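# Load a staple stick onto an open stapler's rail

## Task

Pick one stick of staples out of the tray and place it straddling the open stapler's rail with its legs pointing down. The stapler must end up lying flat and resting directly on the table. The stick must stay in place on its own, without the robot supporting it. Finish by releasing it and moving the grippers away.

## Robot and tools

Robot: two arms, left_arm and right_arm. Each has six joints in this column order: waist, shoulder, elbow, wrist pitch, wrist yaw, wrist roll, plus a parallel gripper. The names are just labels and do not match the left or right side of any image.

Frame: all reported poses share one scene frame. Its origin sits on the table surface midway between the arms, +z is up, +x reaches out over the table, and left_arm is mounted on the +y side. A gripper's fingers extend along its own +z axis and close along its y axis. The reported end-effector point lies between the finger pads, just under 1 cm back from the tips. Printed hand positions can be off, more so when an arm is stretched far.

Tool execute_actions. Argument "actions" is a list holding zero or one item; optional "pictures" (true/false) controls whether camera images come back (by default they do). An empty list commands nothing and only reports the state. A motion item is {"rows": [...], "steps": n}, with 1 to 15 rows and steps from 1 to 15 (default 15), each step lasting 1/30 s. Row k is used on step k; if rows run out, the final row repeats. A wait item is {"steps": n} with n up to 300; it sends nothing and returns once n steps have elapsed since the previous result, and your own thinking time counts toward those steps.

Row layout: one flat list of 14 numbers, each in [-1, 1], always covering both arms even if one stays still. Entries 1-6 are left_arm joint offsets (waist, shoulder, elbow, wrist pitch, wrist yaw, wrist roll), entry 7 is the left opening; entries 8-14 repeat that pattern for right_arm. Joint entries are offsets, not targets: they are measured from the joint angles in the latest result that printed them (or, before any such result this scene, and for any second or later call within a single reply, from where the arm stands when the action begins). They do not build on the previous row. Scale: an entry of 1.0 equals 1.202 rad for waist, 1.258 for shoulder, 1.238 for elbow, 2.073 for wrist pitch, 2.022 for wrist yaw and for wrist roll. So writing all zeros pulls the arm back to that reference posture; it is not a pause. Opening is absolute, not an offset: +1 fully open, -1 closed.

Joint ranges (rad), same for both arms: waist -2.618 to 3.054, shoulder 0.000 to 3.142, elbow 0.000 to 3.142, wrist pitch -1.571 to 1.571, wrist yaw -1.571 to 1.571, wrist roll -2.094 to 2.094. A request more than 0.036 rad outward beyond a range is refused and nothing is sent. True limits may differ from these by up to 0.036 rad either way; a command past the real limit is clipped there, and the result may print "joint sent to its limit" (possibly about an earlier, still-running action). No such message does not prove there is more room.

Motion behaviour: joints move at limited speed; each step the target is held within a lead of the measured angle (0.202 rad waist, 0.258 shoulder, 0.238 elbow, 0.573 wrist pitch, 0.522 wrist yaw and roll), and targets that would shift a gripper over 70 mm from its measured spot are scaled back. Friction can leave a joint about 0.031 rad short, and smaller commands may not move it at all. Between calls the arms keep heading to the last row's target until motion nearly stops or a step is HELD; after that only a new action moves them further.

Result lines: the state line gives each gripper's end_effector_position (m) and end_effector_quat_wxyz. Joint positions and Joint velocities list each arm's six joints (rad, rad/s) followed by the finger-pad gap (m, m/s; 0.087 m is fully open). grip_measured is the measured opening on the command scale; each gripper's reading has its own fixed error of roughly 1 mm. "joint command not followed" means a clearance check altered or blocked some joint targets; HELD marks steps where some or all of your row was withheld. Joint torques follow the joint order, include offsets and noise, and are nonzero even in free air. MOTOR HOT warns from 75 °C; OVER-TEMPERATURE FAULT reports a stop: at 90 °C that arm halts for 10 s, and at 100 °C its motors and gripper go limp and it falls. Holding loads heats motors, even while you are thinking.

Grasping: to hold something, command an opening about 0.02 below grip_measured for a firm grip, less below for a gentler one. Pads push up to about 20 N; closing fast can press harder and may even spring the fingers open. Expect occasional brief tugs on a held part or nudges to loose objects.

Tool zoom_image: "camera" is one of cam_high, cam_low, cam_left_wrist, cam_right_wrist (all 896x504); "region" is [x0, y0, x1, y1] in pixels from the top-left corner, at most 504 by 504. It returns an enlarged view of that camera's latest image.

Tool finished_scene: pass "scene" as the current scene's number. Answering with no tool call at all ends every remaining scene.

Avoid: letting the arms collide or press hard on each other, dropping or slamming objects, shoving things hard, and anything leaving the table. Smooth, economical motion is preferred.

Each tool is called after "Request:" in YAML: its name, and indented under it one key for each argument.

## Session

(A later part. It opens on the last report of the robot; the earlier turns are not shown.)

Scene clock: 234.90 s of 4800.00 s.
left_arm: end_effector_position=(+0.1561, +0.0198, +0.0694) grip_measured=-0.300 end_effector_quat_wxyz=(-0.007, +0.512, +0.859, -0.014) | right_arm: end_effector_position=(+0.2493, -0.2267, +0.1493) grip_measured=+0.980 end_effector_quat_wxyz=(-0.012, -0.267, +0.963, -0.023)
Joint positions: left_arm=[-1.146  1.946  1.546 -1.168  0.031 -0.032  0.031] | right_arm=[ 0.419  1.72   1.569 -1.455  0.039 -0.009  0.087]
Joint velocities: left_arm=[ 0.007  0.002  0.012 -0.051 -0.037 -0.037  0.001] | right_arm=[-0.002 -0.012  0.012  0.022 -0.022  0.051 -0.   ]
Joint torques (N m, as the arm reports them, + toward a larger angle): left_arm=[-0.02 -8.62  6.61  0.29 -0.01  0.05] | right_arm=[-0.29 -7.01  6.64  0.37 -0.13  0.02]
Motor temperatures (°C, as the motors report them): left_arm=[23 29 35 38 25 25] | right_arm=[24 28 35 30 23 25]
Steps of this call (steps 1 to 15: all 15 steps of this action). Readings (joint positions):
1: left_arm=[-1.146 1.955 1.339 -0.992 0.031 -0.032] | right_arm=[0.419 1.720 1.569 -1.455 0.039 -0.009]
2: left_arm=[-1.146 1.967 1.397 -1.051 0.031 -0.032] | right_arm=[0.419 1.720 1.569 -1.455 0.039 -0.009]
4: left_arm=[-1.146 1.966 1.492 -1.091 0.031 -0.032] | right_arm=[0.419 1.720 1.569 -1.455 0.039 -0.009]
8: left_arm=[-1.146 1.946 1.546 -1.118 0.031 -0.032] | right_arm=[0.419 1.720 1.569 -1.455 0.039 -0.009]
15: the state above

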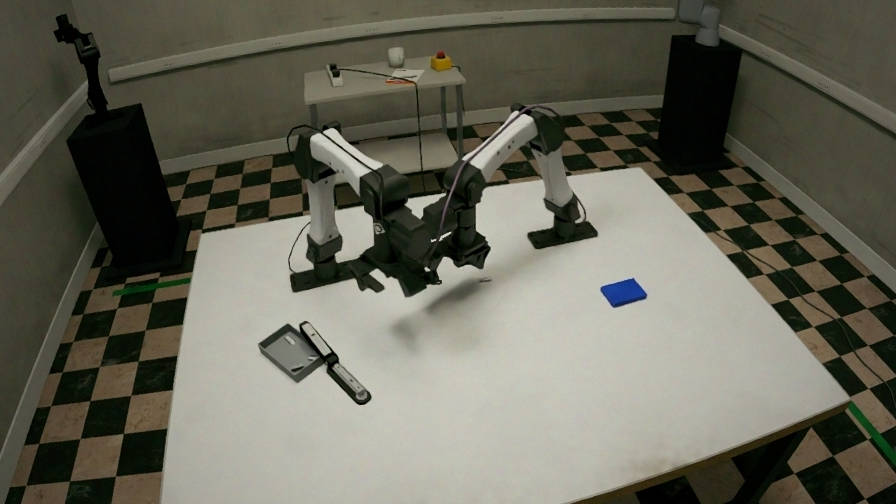

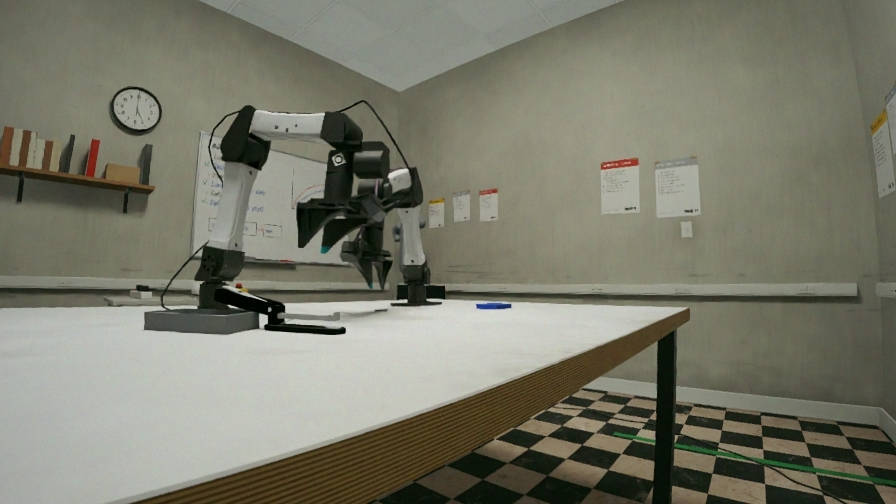

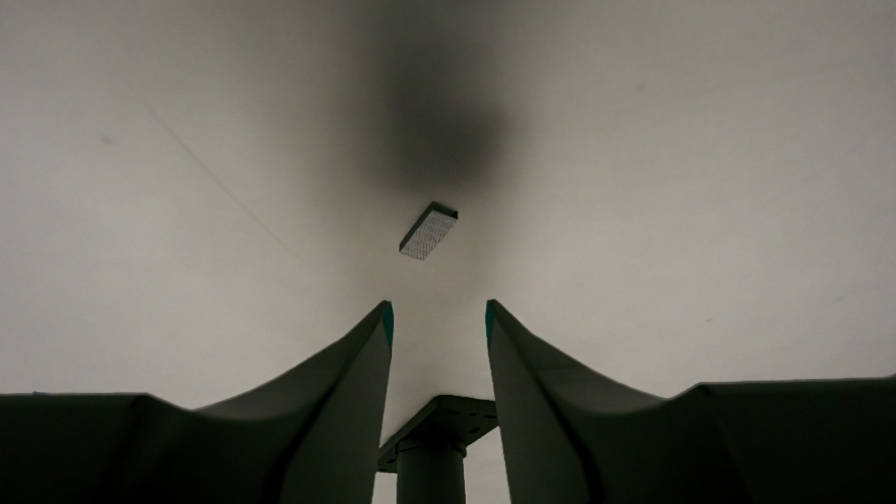

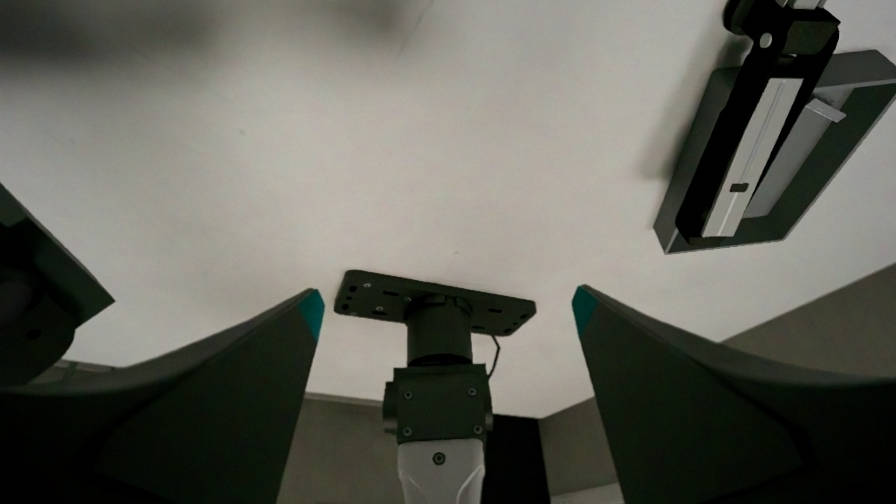

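Request:
execute_actions:
  actions:
    - {"rows":[[1,-0.5,0,-0.1,0,0,1,0,0,0,0,0,0,1]],"steps":15}
  pictures: false

Request:
execute_actions:
  actions:
    - {"rows":[[0.3,0,0,0,0,0,1,0.65,0.30,0.23,0.065,0,0,0]],"steps":15}
  pictures: false

Request:
execute_actions:
  actions:
    - {"steps":30}

Scene clock: 243.93 s of 4800.00 s.
left_arm: end_effector_position=(+0.2583, +0.2285, +0.2440) grip_measured=+0.988 end_effector_quat_wxyz=(+0.234, +0.139, +0.960, -0.057) | right_arm: end_effector_position=(+0.2493, -0.2267, +0.1493) grip_measured=+0.980 end_effector_quat_wxyz=(-0.012, -0.267, +0.963, -0.023)
Joint positions: left_arm=[-0.349  1.309  1.544 -1.32   0.033 -0.032  0.087] | right_arm=[ 0.419  1.72   1.569 -1.455  0.039 -0.009  0.087]
Joint velocities: left_arm=[ 2.166 -0.393  0.085 -0.198 -0.007  0.051  0.   ] | right_arm=[-0.007  0.002 -0.017  0.037  0.007 -0.11  -0.001]
Joint torques (N m, as the arm reports them, + toward a larger angle): left_arm=[-0.7  -1.19  5.85  1.01 -0.01  0.03] | right_arm=[-0.29 -7.    6.62  0.37 -0.13  0.02]
Motor temperatures (°C, as the motors report them): left_arm=[23 30 35 36 25 25] | right_arm=[24 29 35 29 23 25]
Steps of this call (steps 1 to 15: the robot went on to your last target; steps 16 to 90: nothing new was sent; then 5.53 s passed at rest; steps 91 to 105: all 15 steps of this action). Readings (joint positions):
91: left_arm=[-1.135 1.935 1.545 -1.184 0.036 -0.032] | right_arm=[0.419 1.720 1.569 -1.455 0.039 -0.009]
92: left_arm=[-1.111 1.912 1.541 -1.203 0.040 -0.032] | right_arm=[0.419 1.720 1.569 -1.455 0.039 -0.009]
94: left_arm=[-1.030 1.835 1.540 -1.237 0.040 -0.032] | right_arm=[0.419 1.720 1.569 -1.455 0.039 -0.009]
98: left_arm=[-0.825 1.630 1.540 -1.271 0.038 -0.032] | right_arm=[0.419 1.720 1.569 -1.455 0.039 -0.009]
105: the state above

Scene clock: 244.43 s of 4800.00 s.
left_arm: end_effector_position=(+0.2718, +0.3207, +0.2455) grip_measured=+0.988 end_effector_quat_wxyz=(+0.244, -0.037, +0.969, -0.009) | right_arm: end_effector_position=(+0.1328, -0.0138, +0.0764) grip_measured=+0.000 end_effector_quat_wxyz=(-0.007, -0.599, +0.800, -0.032)
Joint positions: left_arm=[ 0.011  1.303  1.545 -1.321  0.023 -0.032  0.087] | right_arm=[ 1.163  2.12   1.819 -1.319  0.043 -0.009  0.044]
Joint velocities: left_arm=[ 0.002 -0.017 -0.007  0.066 -0.037 -0.037  0.001] | right_arm=[ 1.575 -0.022  0.144  0.037 -0.154  0.022  0.001]
Joint torques (N m, as the arm reports them, + toward a larger angle): left_arm=[ 0.01 -2.98  6.13  1.2   0.08  0.05] | right_arm=[ -5.17 -11.98   8.88   0.21   0.06   0.02]
Motor temperatures (°C, as the motors report them): left_arm=[23 30 35 36 25 25] | right_arm=[24 29 35 29 23 25]
Steps of this call (steps 1 to 15: all 15 steps of this action). Readings (joint positions):
1: left_arm=[-0.272 1.301 1.545 -1.321 0.033 -0.032] | right_arm=[0.431 1.740 1.593 -1.468 0.044 -0.009]
2: left_arm=[-0.197 1.300 1.545 -1.321 0.033 -0.032] | right_arm=[0.459 1.779 1.643 -1.468 0.048 -0.009]
4: left_arm=[-0.058 1.303 1.545 -1.321 0.029 -0.032] | right_arm=[0.536 1.874 1.732 -1.431 0.049 -0.009]
8: left_arm=[0.011 1.303 1.545 -1.321 0.023 -0.032] | right_arm=[0.726 2.047 1.807 -1.358 0.051 -0.009]
15: the state above

Scene clock: 245.43 s of 4800.00 s.
left_arm: end_effector_position=(+0.2718, +0.3207, +0.2455) grip_measured=+0.988 end_effector_quat_wxyz=(+0.244, -0.037, +0.969, -0.009) | right_arm: end_effector_position=(+0.1202, -0.0076, +0.0777) grip_measured=+0.000 end_effector_quat_wxyz=(-0.006, -0.612, +0.790, -0.026)
Joint positions: left_arm=[ 0.011  1.303  1.545 -1.321  0.023 -0.032  0.087] | right_arm=[ 1.198  2.12   1.826 -1.317  0.034 -0.009  0.044]
Joint velocities: left_arm=[-0.002  0.012 -0.002 -0.022  0.051 -0.051 -0.   ] | right_arm=[ 0.002  0.002 -0.007  0.066 -0.022 -0.007 -0.001]
Joint torques (N m, as the arm reports them, + toward a larger angle): left_arm=[ 0.01 -2.95  6.13  1.17  0.06  0.07] | right_arm=[ -0.06 -12.02   9.06   0.33  -0.09   0.02]
Motor temperatures (°C, as the motors report them): left_arm=[23 30 35 36 25 25] | right_arm=[24 30 35 29 23 25]
Steps of this call (steps 1 to 30: the robot went on to your last target). Readings (joint positions):
1: left_arm=[0.011 1.303 1.545 -1.321 0.023 -0.032] | right_arm=[1.208 2.120 1.823 -1.317 0.037 -0.009]
2: left_arm=[0.011 1.303 1.545 -1.321 0.023 -0.032] | right_arm=[1.238 2.120 1.825 -1.317 0.031 -0.009]
4: left_arm=[0.011 1.303 1.545 -1.321 0.023 -0.032] | right_arm=[1.252 2.120 1.826 -1.317 0.026 -0.009]
8: left_arm=[0.011 1.303 1.545 -1.321 0.023 -0.032] | right_arm=[1.212 2.120 1.826 -1.317 0.029 -0.009]
30: the state above
All arms were judged still, so your last target was given up. Only a new action makes them travel on or press farther. Fingers that are still opening or closing keep moving.

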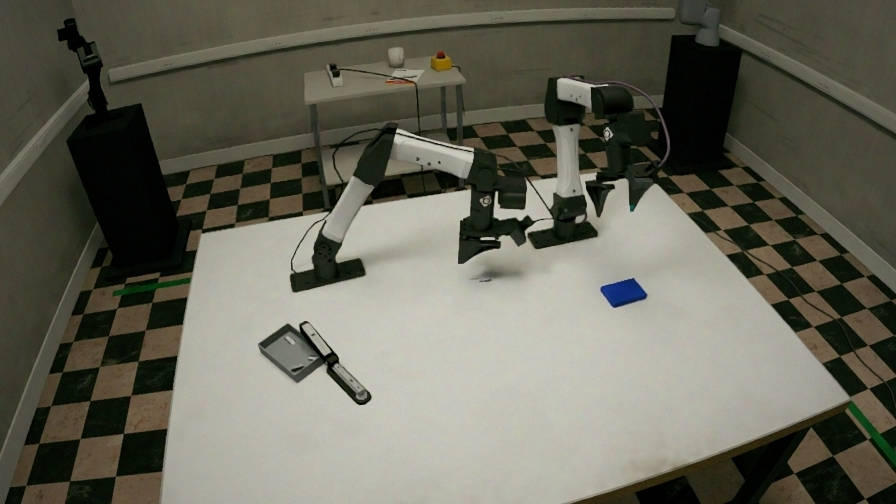

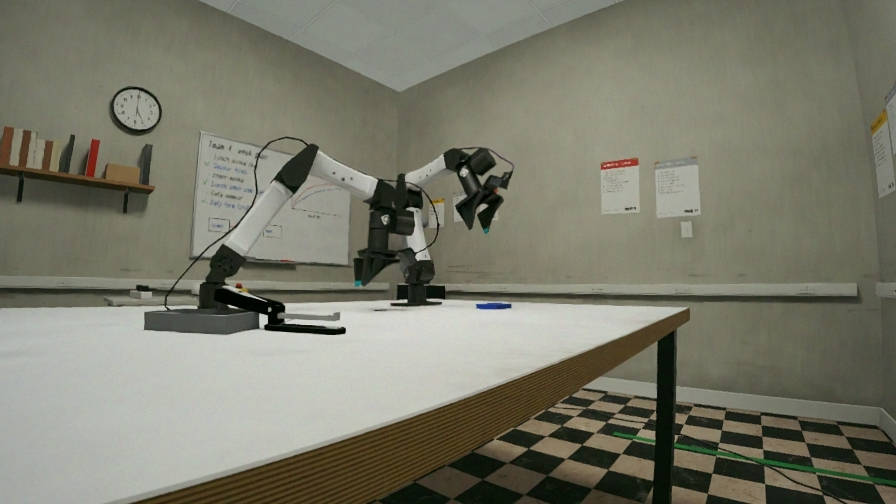

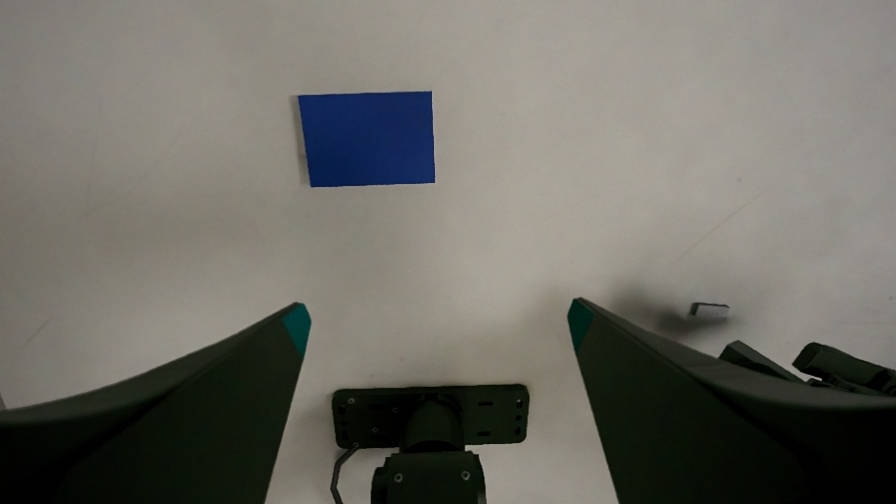

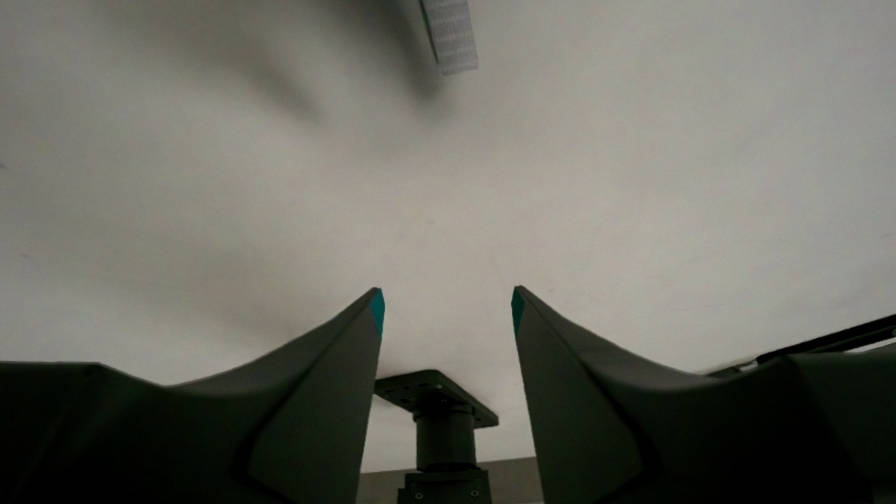

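Request:
execute_actions:
  actions:
    - {"rows":[[0,0,0,0,0,0,1,0,0.2,0.23,0,0,-0.1,-0.3]],"steps":15}
  pictures: false

Request:
execute_actions:
  actions:
    - {"steps":20}

Scene clock: 250.60 s of 4800.00 s.
left_arm: end_effector_position=(+0.2718, +0.3207, +0.2455) grip_measured=+0.988 end_effector_quat_wxyz=(+0.244, -0.037, +0.969, -0.009) | right_arm: end_effector_position=(+0.1418, +0.0431, +0.0303) grip_measured=-0.300 end_effector_quat_wxyz=(-0.009, -0.684, +0.729, -0.026)
Joint positions: left_arm=[ 0.011  1.303  1.545 -1.321  0.023 -0.032  0.087] | right_arm=[ 1.198  2.388  2.081 -1.307  0.034 -0.197  0.031]
Joint velocities: left_arm=[-0.007  0.012 -0.007  0.051  0.007 -0.051 -0.   ] | right_arm=[-0.002  0.027 -0.012  0.037 -0.022 -0.007  0.   ]
Joint torques (N m, as the arm reports them, + toward a larger angle): left_arm=[-0.01 -3.33  6.18  1.19 -0.01  0.03] | right_arm=[ -0.24 -13.3    9.21   0.24  -0.15  -0.06]
Motor temperatures (°C, as the motors report them): left_arm=[23 29 35 37 25 25] | right_arm=[24 32 35 29 23 25]
Steps of this call (steps 1 to 90: nothing new was sent; then 1.67 s passed at rest; steps 91 to 105: all 15 steps of this action). Readings (joint positions):
91: left_arm=[0.011 1.303 1.545 -1.321 0.023 -0.032] | right_arm=[1.198 2.154 1.874 -1.351 0.034 -0.038]
92: left_arm=[0.011 1.303 1.545 -1.321 0.023 -0.032] | right_arm=[1.198 2.213 1.963 -1.365 0.034 -0.072]
94: left_arm=[0.011 1.303 1.545 -1.321 0.023 -0.032] | right_arm=[1.198 2.311 2.065 -1.318 0.034 -0.120]
98: left_arm=[0.011 1.303 1.545 -1.321 0.023 -0.032] | right_arm=[1.198 2.385 2.078 -1.306 0.034 -0.170]
105: the state above

Scene clock: 251.27 s of 4800.00 s.
left_arm: end_effector_position=(+0.2718, +0.3207, +0.2455) grip_measured=+0.988 end_effector_quat_wxyz=(+0.244, -0.037, +0.969, -0.009) | right_arm: end_effector_position=(+0.1421, +0.0431, +0.0303) grip_measured=-0.300 end_effector_quat_wxyz=(-0.009, -0.686, +0.727, -0.026)
Joint positions: left_arm=[ 0.011  1.303  1.545 -1.321  0.023 -0.032  0.087] | right_arm=[ 1.198  2.388  2.081 -1.307  0.034 -0.204  0.031]
Joint velocities: left_arm=[-0.002  0.017  0.002 -0.022  0.007 -0.022 -0.001] | right_arm=[ 0.007 -0.007  0.012 -0.037 -0.022 -0.037 -0.001]
Joint torques (N m, as the arm reports them, + toward a larger angle): left_arm=[ 0.02 -3.31  6.17  1.18 -0.02  0.05] | right_arm=[ -0.3  -13.31   9.22   0.24  -0.15  -0.07]
Motor temperatures (°C, as the motors report them): left_arm=[23 29 35 37 25 25] | right_arm=[24 32 35 29 23 25]
Steps of this call (steps 1 to 15: the robot went on to your last target; steps 16 to 20: nothing new was sent). Readings (joint positions):
1: left_arm=[0.011 1.303 1.545 -1.321 0.023 -0.032] | right_arm=[1.198 2.388 2.081 -1.307 0.034 -0.198]
2: left_arm=[0.011 1.303 1.545 -1.321 0.023 -0.032] | right_arm=[1.198 2.388 2.081 -1.307 0.034 -0.199]
4: left_arm=[0.011 1.303 1.545 -1.321 0.023 -0.032] | right_arm=[1.198 2.388 2.081 -1.307 0.034 -0.201]
8: left_arm=[0.011 1.303 1.545 -1.321 0.023 -0.032] | right_arm=[1.198 2.388 2.081 -1.307 0.034 -0.203]
20: the state above
All arms were judged still, so your last target was given up. Only a new action makes them travel on or press farther. Fingers that are still opening or closing keep moving.

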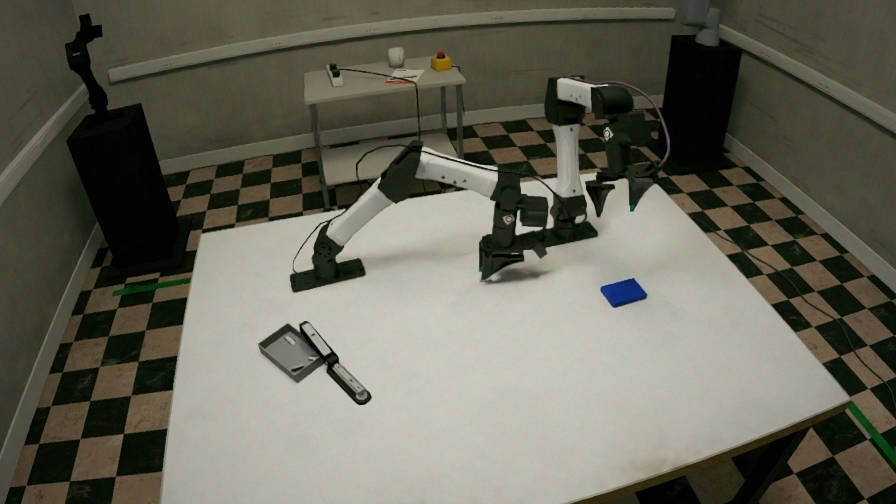

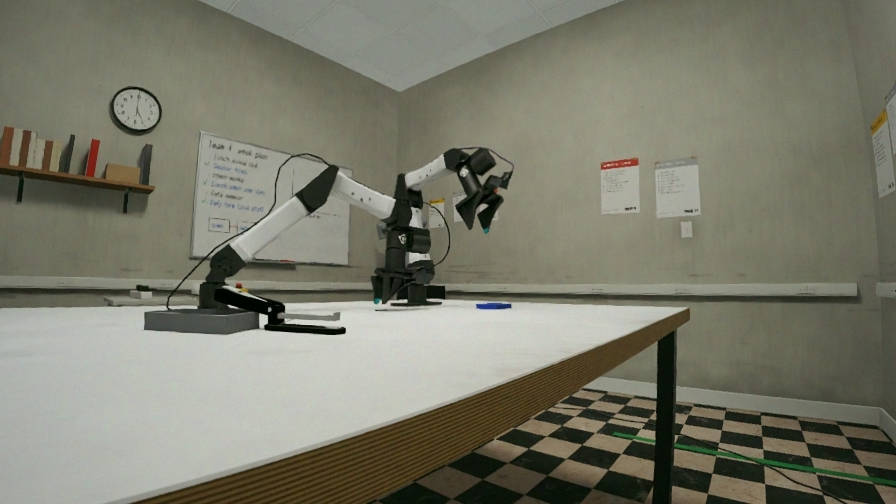

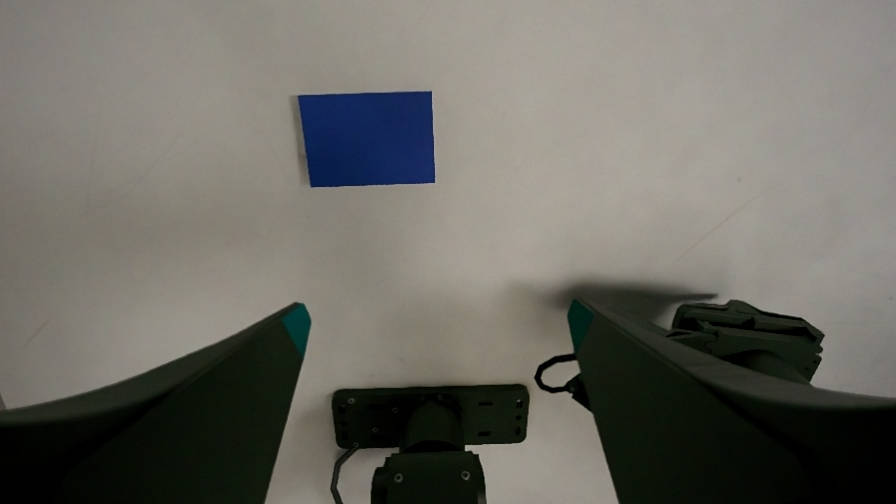

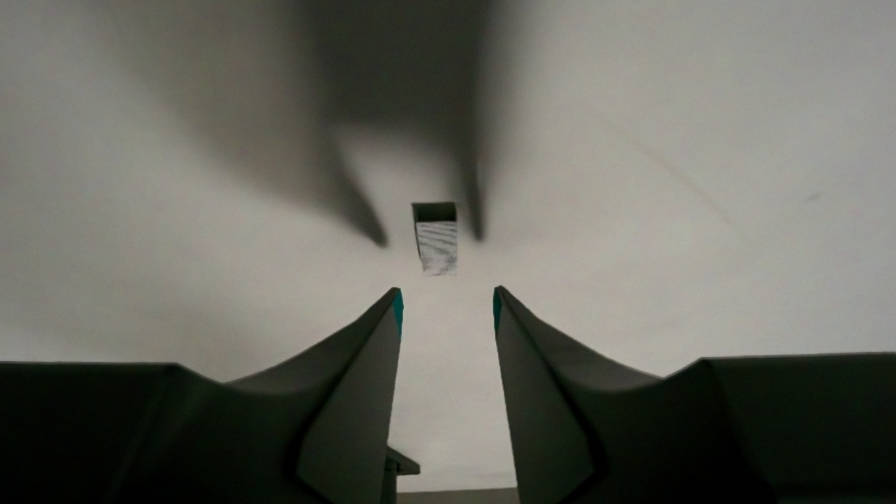

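Request:
execute_actions:
  actions:
    - {"rows":[[0,0,0,0,0,0,1,0,0.045,0,0.04,0,0,-0.3]],"steps":15}

Scene clock: 258.33 s of 4800.00 s.
left_arm: end_effector_position=(+0.2718, +0.3207, +0.2455) grip_measured=+0.988 end_effector_quat_wxyz=(+0.244, -0.037, +0.969, -0.009) | right_arm: end_effector_position=(+0.1443, +0.0514, +0.0116) grip_measured=-0.300 end_effector_quat_wxyz=(-0.005, -0.686, +0.727, -0.023)
Joint positions: left_arm=[ 0.011  1.303  1.545 -1.321  0.023 -0.032  0.087] | right_arm=[ 1.198  2.429  2.081 -1.257  0.034 -0.204  0.031]
Joint velocities: left_arm=[-0.002 -0.002 -0.037 -0.037  0.051  0.051 -0.   ] | right_arm=[-0.012 -0.012 -0.012  0.081  0.007 -0.11  -0.   ]
Joint torques (N m, as the arm reports them, + toward a larger angle): left_arm=[-0.05 -3.37  6.2   1.16 -0.01  0.04] | right_arm=[ -0.28 -11.01   6.7    0.74  -0.14   0.02]
Motor temperatures (°C, as the motors report them): left_arm=[23 29 35 37 25 25] | right_arm=[24 35 36 29 23 25]
Steps of this call (steps 1 to 90: nothing new was sent; then 3.57 s passed at rest; steps 91 to 105: all 15 steps of this action). Readings (joint positions):
91: left_arm=[0.011 1.303 1.545 -1.321 0.023 -0.032] | right_arm=[1.198 2.392 2.081 -1.303 0.034 -0.204]
92: left_arm=[0.011 1.303 1.545 -1.321 0.023 -0.032] | right_arm=[1.198 2.397 2.081 -1.290 0.034 -0.204]
94: left_arm=[0.011 1.303 1.545 -1.321 0.023 -0.032] | right_arm=[1.198 2.415 2.081 -1.269 0.034 -0.204]
98: left_arm=[0.011 1.303 1.545 -1.321 0.023 -0.032] | right_arm=[1.198 2.429 2.081 -1.257 0.034 -0.204]
105: the state above

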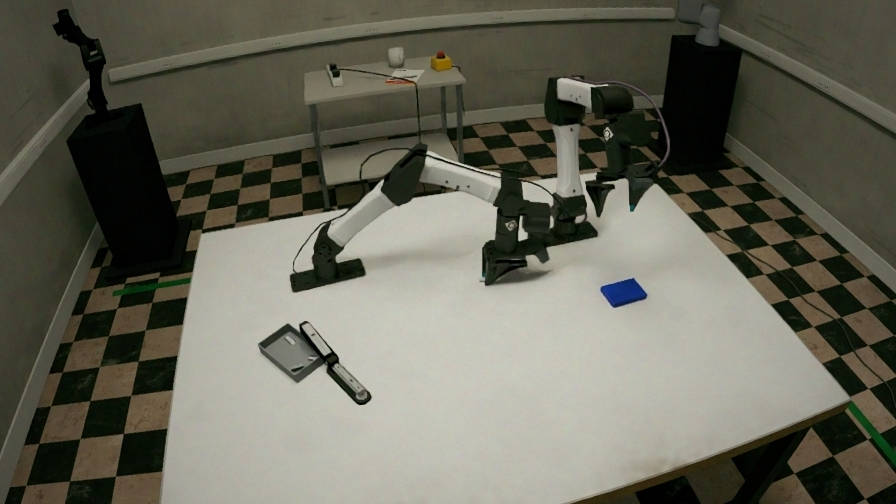

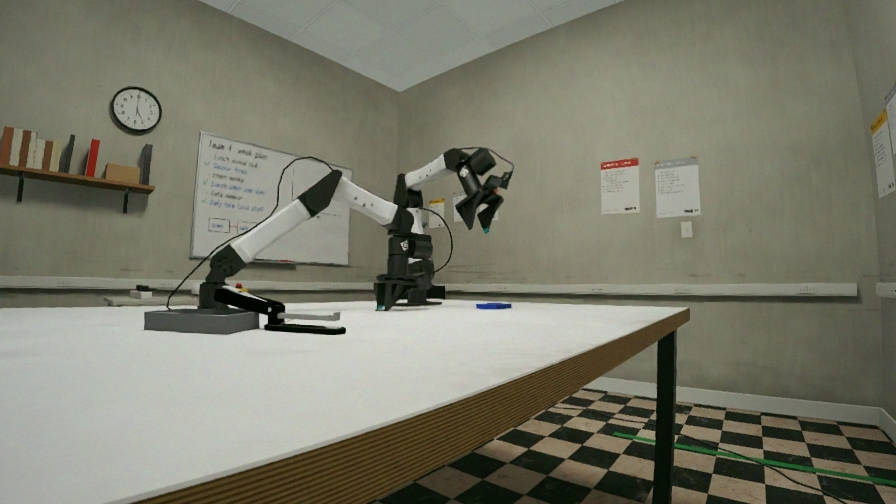

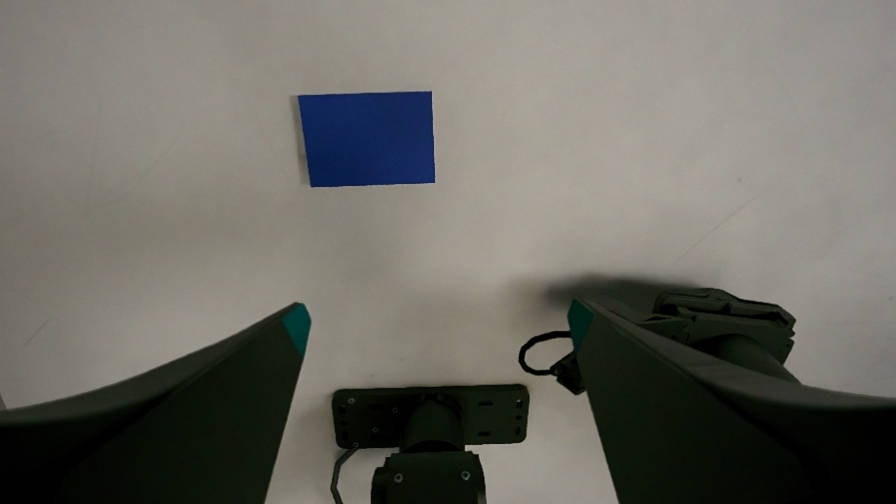

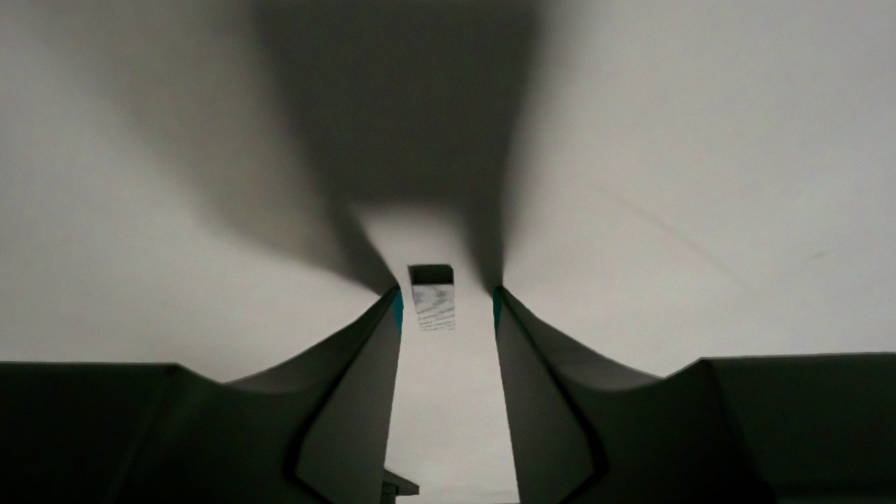

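Request:
execute_actions:
  actions:
    - {"rows":[[0,0,0,0,0,0,1,0,0,0,0,0,0,-0.5],[0,0,0,0,0,0,1,0,0,0,0,0,0,-0.6],[0,0,0,0,0,0,1,0,0,0,0,0,0,-0.68],[0,0,0,0,0,0,1,0,0,0,0,0,0,-0.72],[0,0,0,0,0,0,1,0,0,0,0,0,0,-0.76]],"steps":15}
  pictures: false

Request:
execute_actions:
  actions:
    - {"rows":[[0,0,0,0,0,0,1,0,-0.18,-0.05,-0.08,0,0,-0.76]],"steps":15}
  pictures: false

Request:
execute_actions:
  actions:
    - {"rows":[[0,0,0,0,0,0,1,-1,0,0,0,0,0,-0.76]],"steps":15}
  pictures: false

Request:
execute_actions:
  actions:
    - {"steps":40}

Scene clock: 271.20 s of 4800.00 s.
left_arm: end_effector_position=(+0.2718, +0.3207, +0.2455) grip_measured=+0.988 end_effector_quat_wxyz=(+0.244, -0.037, +0.969, -0.009) | right_arm: end_effector_position=(+0.1400, +0.0513, +0.0116) grip_measured=-0.739 end_effector_quat_wxyz=(-0.012, -0.687, +0.726, -0.018)
Joint positions: left_arm=[ 0.011  1.303  1.545 -1.321  0.023 -0.032  0.087] | right_arm=[ 1.201  2.429  2.081 -1.262  0.018 -0.203  0.011]
Joint velocities: left_arm=[ 0.007  0.002  0.002 -0.007 -0.051  0.007 -0.001] | right_arm=[ 0.007 -0.007  0.007 -0.007  0.007 -0.051  0.   ]
Joint torques (N m, as the arm reports them, + toward a larger angle): left_arm=[ 0.03 -3.32  6.16  1.18 -0.01  0.08] | right_arm=[ -0.54 -12.25   6.65   0.41  -0.01   0.02]
Motor temperatures (°C, as the motors report them): left_arm=[23 28 35 37 25 25] | right_arm=[24 37 35 28 23 25]
Steps of this call (steps 1 to 15: the robot went on to your last target; steps 16 to 90: nothing new was sent; then 9.37 s passed at rest; steps 91 to 105: all 15 steps of this action). Readings (joint positions):
91: left_arm=[0.011 1.303 1.545 -1.321 0.023 -0.032] | right_arm=[1.198 2.429 2.081 -1.259 0.029 -0.203]
92: left_arm=[0.011 1.303 1.545 -1.321 0.023 -0.032] | right_arm=[1.199 2.429 2.081 -1.260 0.021 -0.203]
94: left_arm=[0.011 1.303 1.545 -1.321 0.023 -0.032] | right_arm=[1.201 2.429 2.081 -1.262 0.018 -0.203]
98: left_arm=[0.011 1.303 1.545 -1.321 0.023 -0.032] | right_arm=[1.201 2.429 2.081 -1.262 0.018 -0.203]
105: the state above

Scene clock: 271.70 s of 4800.00 s.
left_arm: end_effector_position=(+0.2718, +0.3207, +0.2455) grip_measured=+0.988 end_effector_quat_wxyz=(+0.244, -0.037, +0.969, -0.009) | right_arm: end_effector_position=(+0.1311, +0.0174, +0.0984) grip_measured=-0.739 end_effector_quat_wxyz=(+0.006, -0.687, +0.727, -0.007)
Joint positions: left_arm=[ 0.011  1.303  1.545 -1.321  0.023 -0.032  0.087] | right_arm=[ 1.201  2.193  2.031 -1.407  0.018 -0.203  0.011]
Joint velocities: left_arm=[-0.007  0.002 -0.012  0.022  0.066 -0.051 -0.001] | right_arm=[-0.002 -0.012  0.002 -0.022 -0.037  0.022  0.   ]
Joint torques (N m, as the arm reports them, + toward a larger angle): left_arm=[-0.03 -3.39  6.15  1.17 -0.01  0.05] | right_arm=[ -0.33 -10.03   5.73   0.29  -0.16   0.02]
Motor temperatures (°C, as the motors report them): left_arm=[23 28 35 37 25 25] | right_arm=[24 38 35 28 23 25]
Steps of this call (steps 1 to 15: all 15 steps of this action). Readings (joint positions):
1: left_arm=[0.011 1.303 1.545 -1.321 0.023 -0.032] | right_arm=[1.201 2.412 2.072 -1.265 0.018 -0.203]
2: left_arm=[0.011 1.303 1.545 -1.321 0.023 -0.032] | right_arm=[1.201 2.387 2.051 -1.284 0.018 -0.203]
4: left_arm=[0.011 1.303 1.545 -1.321 0.023 -0.032] | right_arm=[1.201 2.314 2.031 -1.335 0.018 -0.203]
8: left_arm=[0.011 1.303 1.545 -1.321 0.023 -0.032] | right_arm=[1.201 2.197 2.031 -1.381 0.018 -0.203]
15: the state above

Scene clock: 272.20 s of 4800.00 s.
left_arm: end_effector_position=(+0.2718, +0.3207, +0.2455) grip_measured=+0.988 end_effector_quat_wxyz=(+0.244, -0.037, +0.969, -0.009) | right_arm: end_effector_position=(+0.3710, -0.1836, +0.0979) grip_measured=-0.739 end_effector_quat_wxyz=(+0.007, -0.333, +0.943, -0.005)
Joint positions: left_arm=[ 0.011  1.303  1.545 -1.321  0.023 -0.032  0.087] | right_arm=[ 0.364  2.193  2.031 -1.396  0.012 -0.203  0.011]
Joint velocities: left_arm=[ 0.022 -0.007 -0.007 -0.022  0.066 -0.095  0.   ] | right_arm=[-1.819  0.007  0.012  0.007  0.022  0.007 -0.   ]
Joint torques (N m, as the arm reports them, + toward a larger angle): left_arm=[-0.01 -3.43  6.15  1.19 -0.01  0.05] | right_arm=[ -0.54 -10.84   6.72   0.34  -0.1    0.01]
Motor temperatures (°C, as the motors report them): left_arm=[23 28 35 37 25 25] | right_arm=[24 38 35 28 23 25]
Steps of this call (steps 1 to 15: all 15 steps of this action). Readings (joint positions):
1: left_arm=[0.011 1.303 1.545 -1.321 0.023 -0.032] | right_arm=[1.186 2.193 2.031 -1.407 0.012 -0.203]
2: left_arm=[0.011 1.303 1.545 -1.321 0.023 -0.032] | right_arm=[1.160 2.193 2.031 -1.407 0.005 -0.203]
4: left_arm=[0.011 1.303 1.545 -1.321 0.023 -0.032] | right_arm=[1.065 2.193 2.031 -1.407 0.003 -0.203]
8: left_arm=[0.011 1.303 1.545 -1.321 0.023 -0.032] | right_arm=[0.821 2.193 2.031 -1.402 0.005 -0.203]
15: the state above

Scene clock: 273.53 s of 4800.00 s.
left_arm: end_effector_position=(+0.2718, +0.3207, +0.2455) grip_measured=+0.988 end_effector_quat_wxyz=(+0.244, -0.037, +0.969, -0.009) | right_arm: end_effector_position=(+0.4083, -0.3198, +0.0980) grip_measured=-0.739 end_effector_quat_wxyz=(+0.007, -0.158, +0.987, -0.012)
Joint positions: left_arm=[ 0.011  1.303  1.545 -1.321  0.023 -0.032  0.087] | right_arm=[ 0.003  2.193  2.031 -1.394  0.023 -0.203  0.011]
Joint velocities: left_arm=[ 0.007  0.012 -0.007  0.037 -0.022  0.022  0.   ] | right_arm=[-0.002  0.012 -0.012 -0.051  0.022  0.037  0.   ]
Joint torques (N m, as the arm reports them, + toward a larger angle): left_arm=[-0.01 -3.36  6.25  1.18 -0.02  0.05] | right_arm=[ -0.68 -10.85   6.73   0.34  -0.2    0.03]
Motor temperatures (°C, as the motors report them): left_arm=[23 28 35 37 25 25] | right_arm=[24 38 35 28 23 25]
Steps of this call (steps 1 to 30: the robot went on to your last target; steps 31 to 40: nothing new was sent). Readings (joint positions):
1: left_arm=[0.011 1.303 1.545 -1.321 0.023 -0.032] | right_arm=[0.299 2.193 2.031 -1.395 0.012 -0.203]
2: left_arm=[0.011 1.303 1.545 -1.321 0.023 -0.032] | right_arm=[0.233 2.193 2.031 -1.395 0.013 -0.203]
4: left_arm=[0.011 1.303 1.545 -1.321 0.023 -0.032] | right_arm=[0.102 2.193 2.031 -1.394 0.014 -0.203]
8: left_arm=[0.011 1.303 1.545 -1.321 0.023 -0.032] | right_arm=[-0.056 2.193 2.031 -1.394 0.031 -0.203]
40: the state above
All arms were judged still, so your last target was given up. Only a new action makes them travel on or press farther. Fingers that are still opening or closing keep moving.

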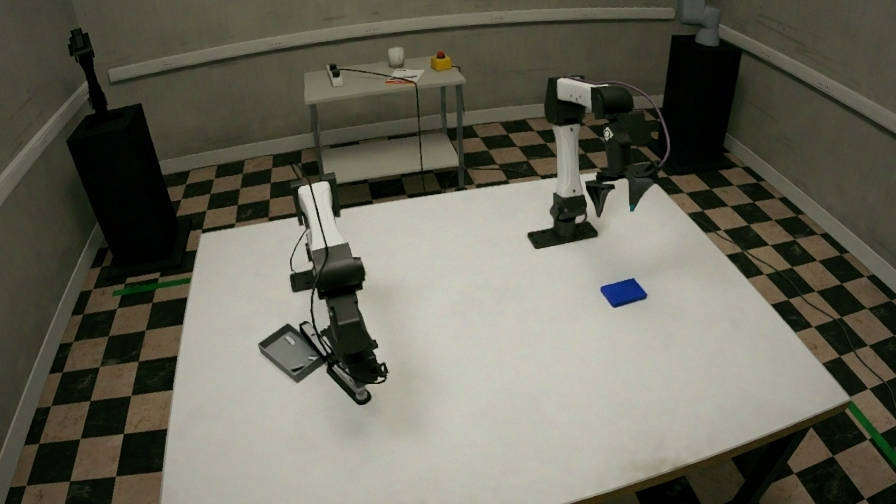

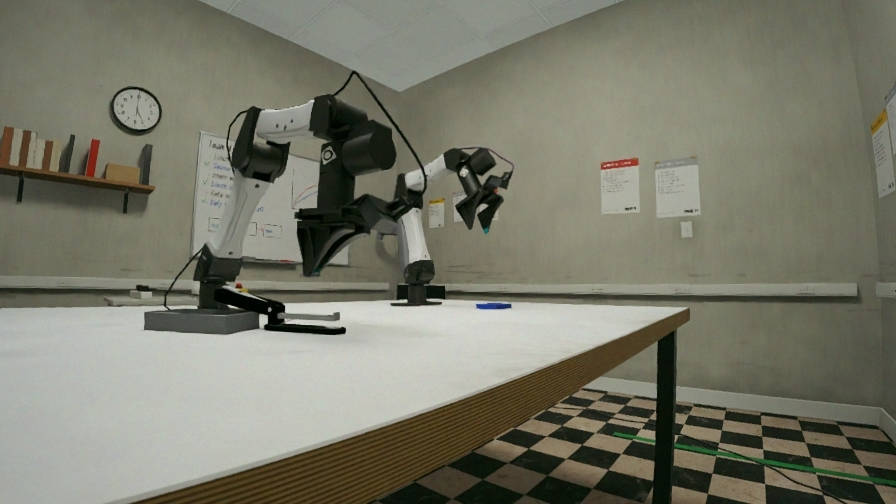

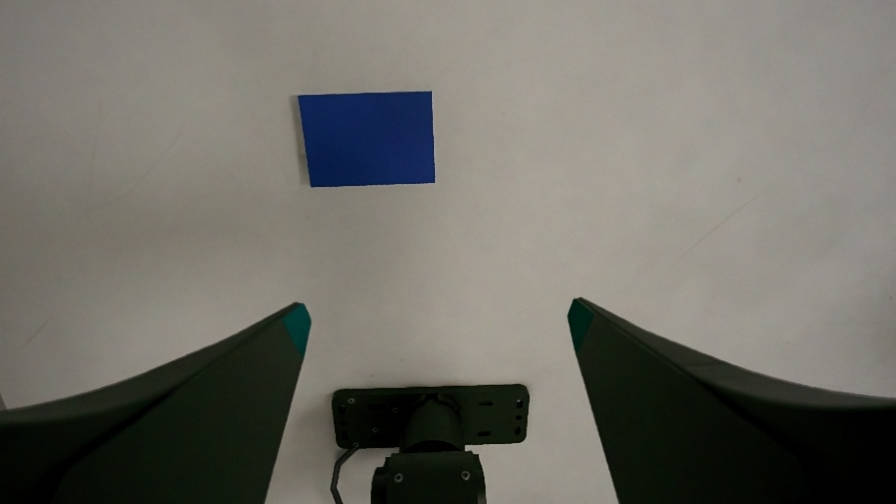

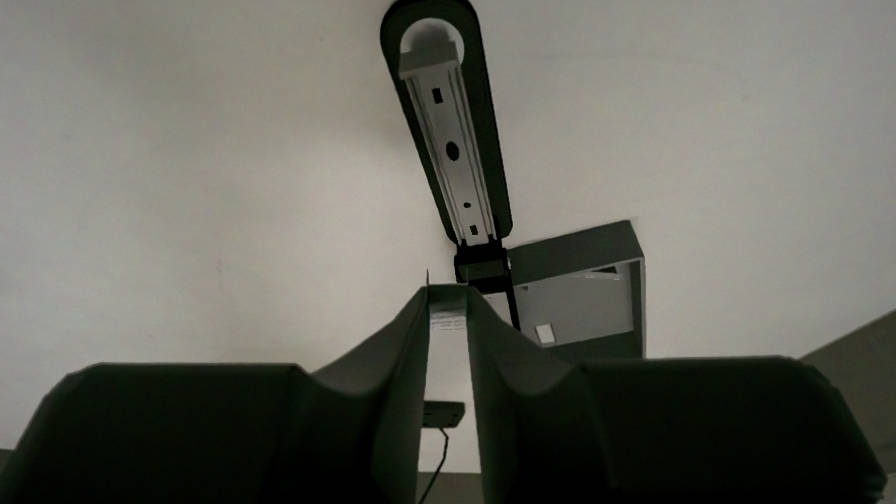

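Request:
execute_actions:
  actions:
    - {"rows":[[0,0,0,0,0,0,1,0,0.07,0,0.045,0,-0.09,-0.76]],"steps":15}
  pictures: false

Request:
execute_actions:
  actions:
    - {"steps":20}

Scene clock: 280.37 s of 4800.00 s.
left_arm: end_effector_position=(+0.2718, +0.3207, +0.2455) grip_measured=+0.988 end_effector_quat_wxyz=(+0.244, -0.037, +0.969, -0.009) | right_arm: end_effector_position=(+0.4259, -0.3245, +0.0595) grip_measured=-0.739 end_effector_quat_wxyz=(-0.005, -0.240, +0.971, -0.011)
Joint positions: left_arm=[ 0.011  1.303  1.545 -1.321  0.023 -0.032  0.087] | right_arm=[ 0.003  2.288  2.031 -1.321  0.023 -0.371  0.011]
Joint velocities: left_arm=[-0.002 -0.007  0.022 -0.11  -0.037  0.051  0.   ] | right_arm=[-0.012  0.002 -0.002  0.051 -0.081  0.022 -0.001]
Joint torques (N m, as the arm reports them, + toward a larger angle): left_arm=[-0.05 -3.38  6.12  1.18 -0.01  0.01] | right_arm=[ -0.29 -12.01   6.66   0.61  -0.17  -0.06]
Motor temperatures (°C, as the motors report them): left_arm=[23 27 35 37 25 25] | right_arm=[24 38 35 28 23 25]
Steps of this call (steps 1 to 90: nothing new was sent; then 3.33 s passed at rest; steps 91 to 105: all 15 steps of this action). Readings (joint positions):
91: left_arm=[0.011 1.303 1.545 -1.321 0.023 -0.032] | right_arm=[0.003 2.199 2.031 -1.389 0.023 -0.229]
92: left_arm=[0.011 1.303 1.545 -1.321 0.023 -0.032] | right_arm=[0.003 2.209 2.031 -1.375 0.023 -0.259]
94: left_arm=[0.011 1.303 1.545 -1.321 0.023 -0.032] | right_arm=[0.003 2.241 2.031 -1.352 0.023 -0.302]
98: left_arm=[0.011 1.303 1.545 -1.321 0.023 -0.032] | right_arm=[0.003 2.287 2.031 -1.331 0.023 -0.347]
105: the state above

Scene clock: 281.03 s of 4800.00 s.
left_arm: end_effector_position=(+0.2718, +0.3207, +0.2455) grip_measured=+0.988 end_effector_quat_wxyz=(+0.244, -0.037, +0.969, -0.009) | right_arm: end_effector_position=(+0.4267, -0.3246, +0.0594) grip_measured=-0.739 end_effector_quat_wxyz=(-0.004, -0.243, +0.970, -0.011)
Joint positions: left_arm=[ 0.011  1.303  1.545 -1.321  0.023 -0.032  0.087] | right_arm=[ 0.003  2.288  2.031 -1.319  0.023 -0.377  0.011]
Joint velocities: left_arm=[ 0.007 -0.012 -0.012  0.037  0.051  0.051 -0.   ] | right_arm=[ 0.007 -0.002 -0.022  0.037  0.037 -0.051  0.001]
Joint torques (N m, as the arm reports them, + toward a larger angle): left_arm=[ 0.03 -3.34  6.19  1.16  0.    0.03] | right_arm=[ -0.28 -12.03   6.71   0.62  -0.17  -0.06]
Motor temperatures (°C, as the motors report them): left_arm=[23 27 35 37 25 25] | right_arm=[24 39 35 28 23 25]
Steps of this call (steps 1 to 15: the robot went on to your last target; steps 16 to 20: nothing new was sent). Readings (joint positions):
1: left_arm=[0.011 1.303 1.545 -1.321 0.023 -0.032] | right_arm=[0.003 2.288 2.031 -1.320 0.023 -0.372]
2: left_arm=[0.011 1.303 1.545 -1.321 0.023 -0.032] | right_arm=[0.003 2.288 2.031 -1.320 0.023 -0.373]
4: left_arm=[0.011 1.303 1.545 -1.321 0.023 -0.032] | right_arm=[0.003 2.288 2.031 -1.320 0.023 -0.375]
8: left_arm=[0.011 1.303 1.545 -1.321 0.023 -0.032] | right_arm=[0.003 2.288 2.031 -1.319 0.023 -0.376]
20: the state above
All arms were judged still, so your last target was given up. Only a new action makes them travel on or press farther. Fingers that are still opening or closing keep moving.

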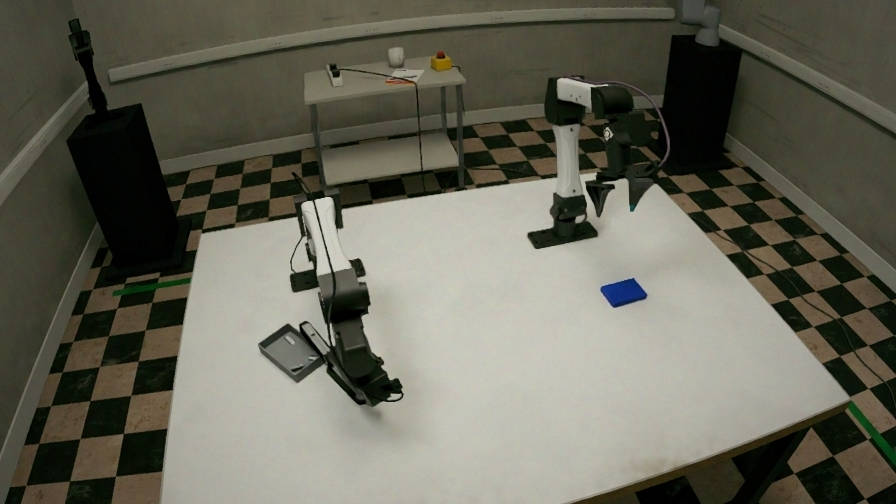

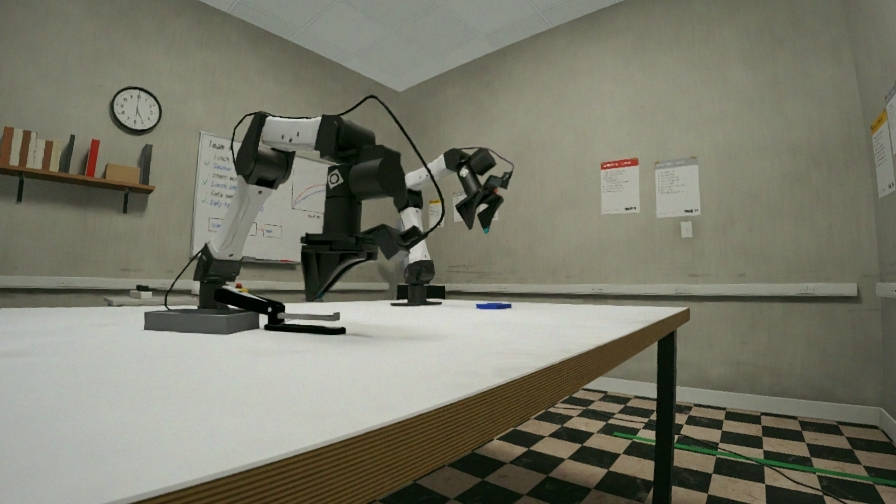

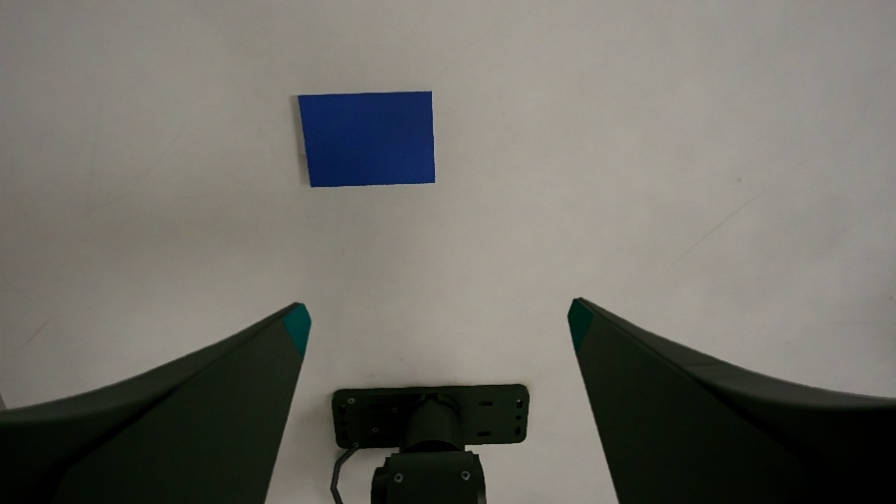

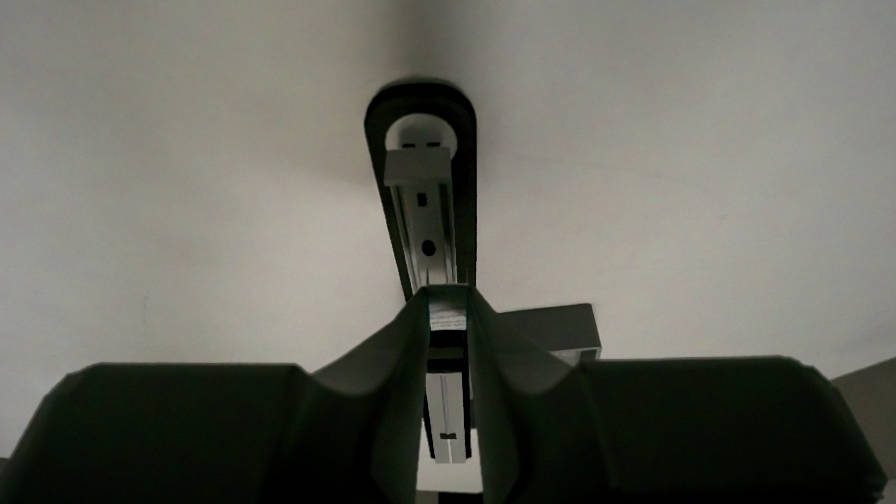

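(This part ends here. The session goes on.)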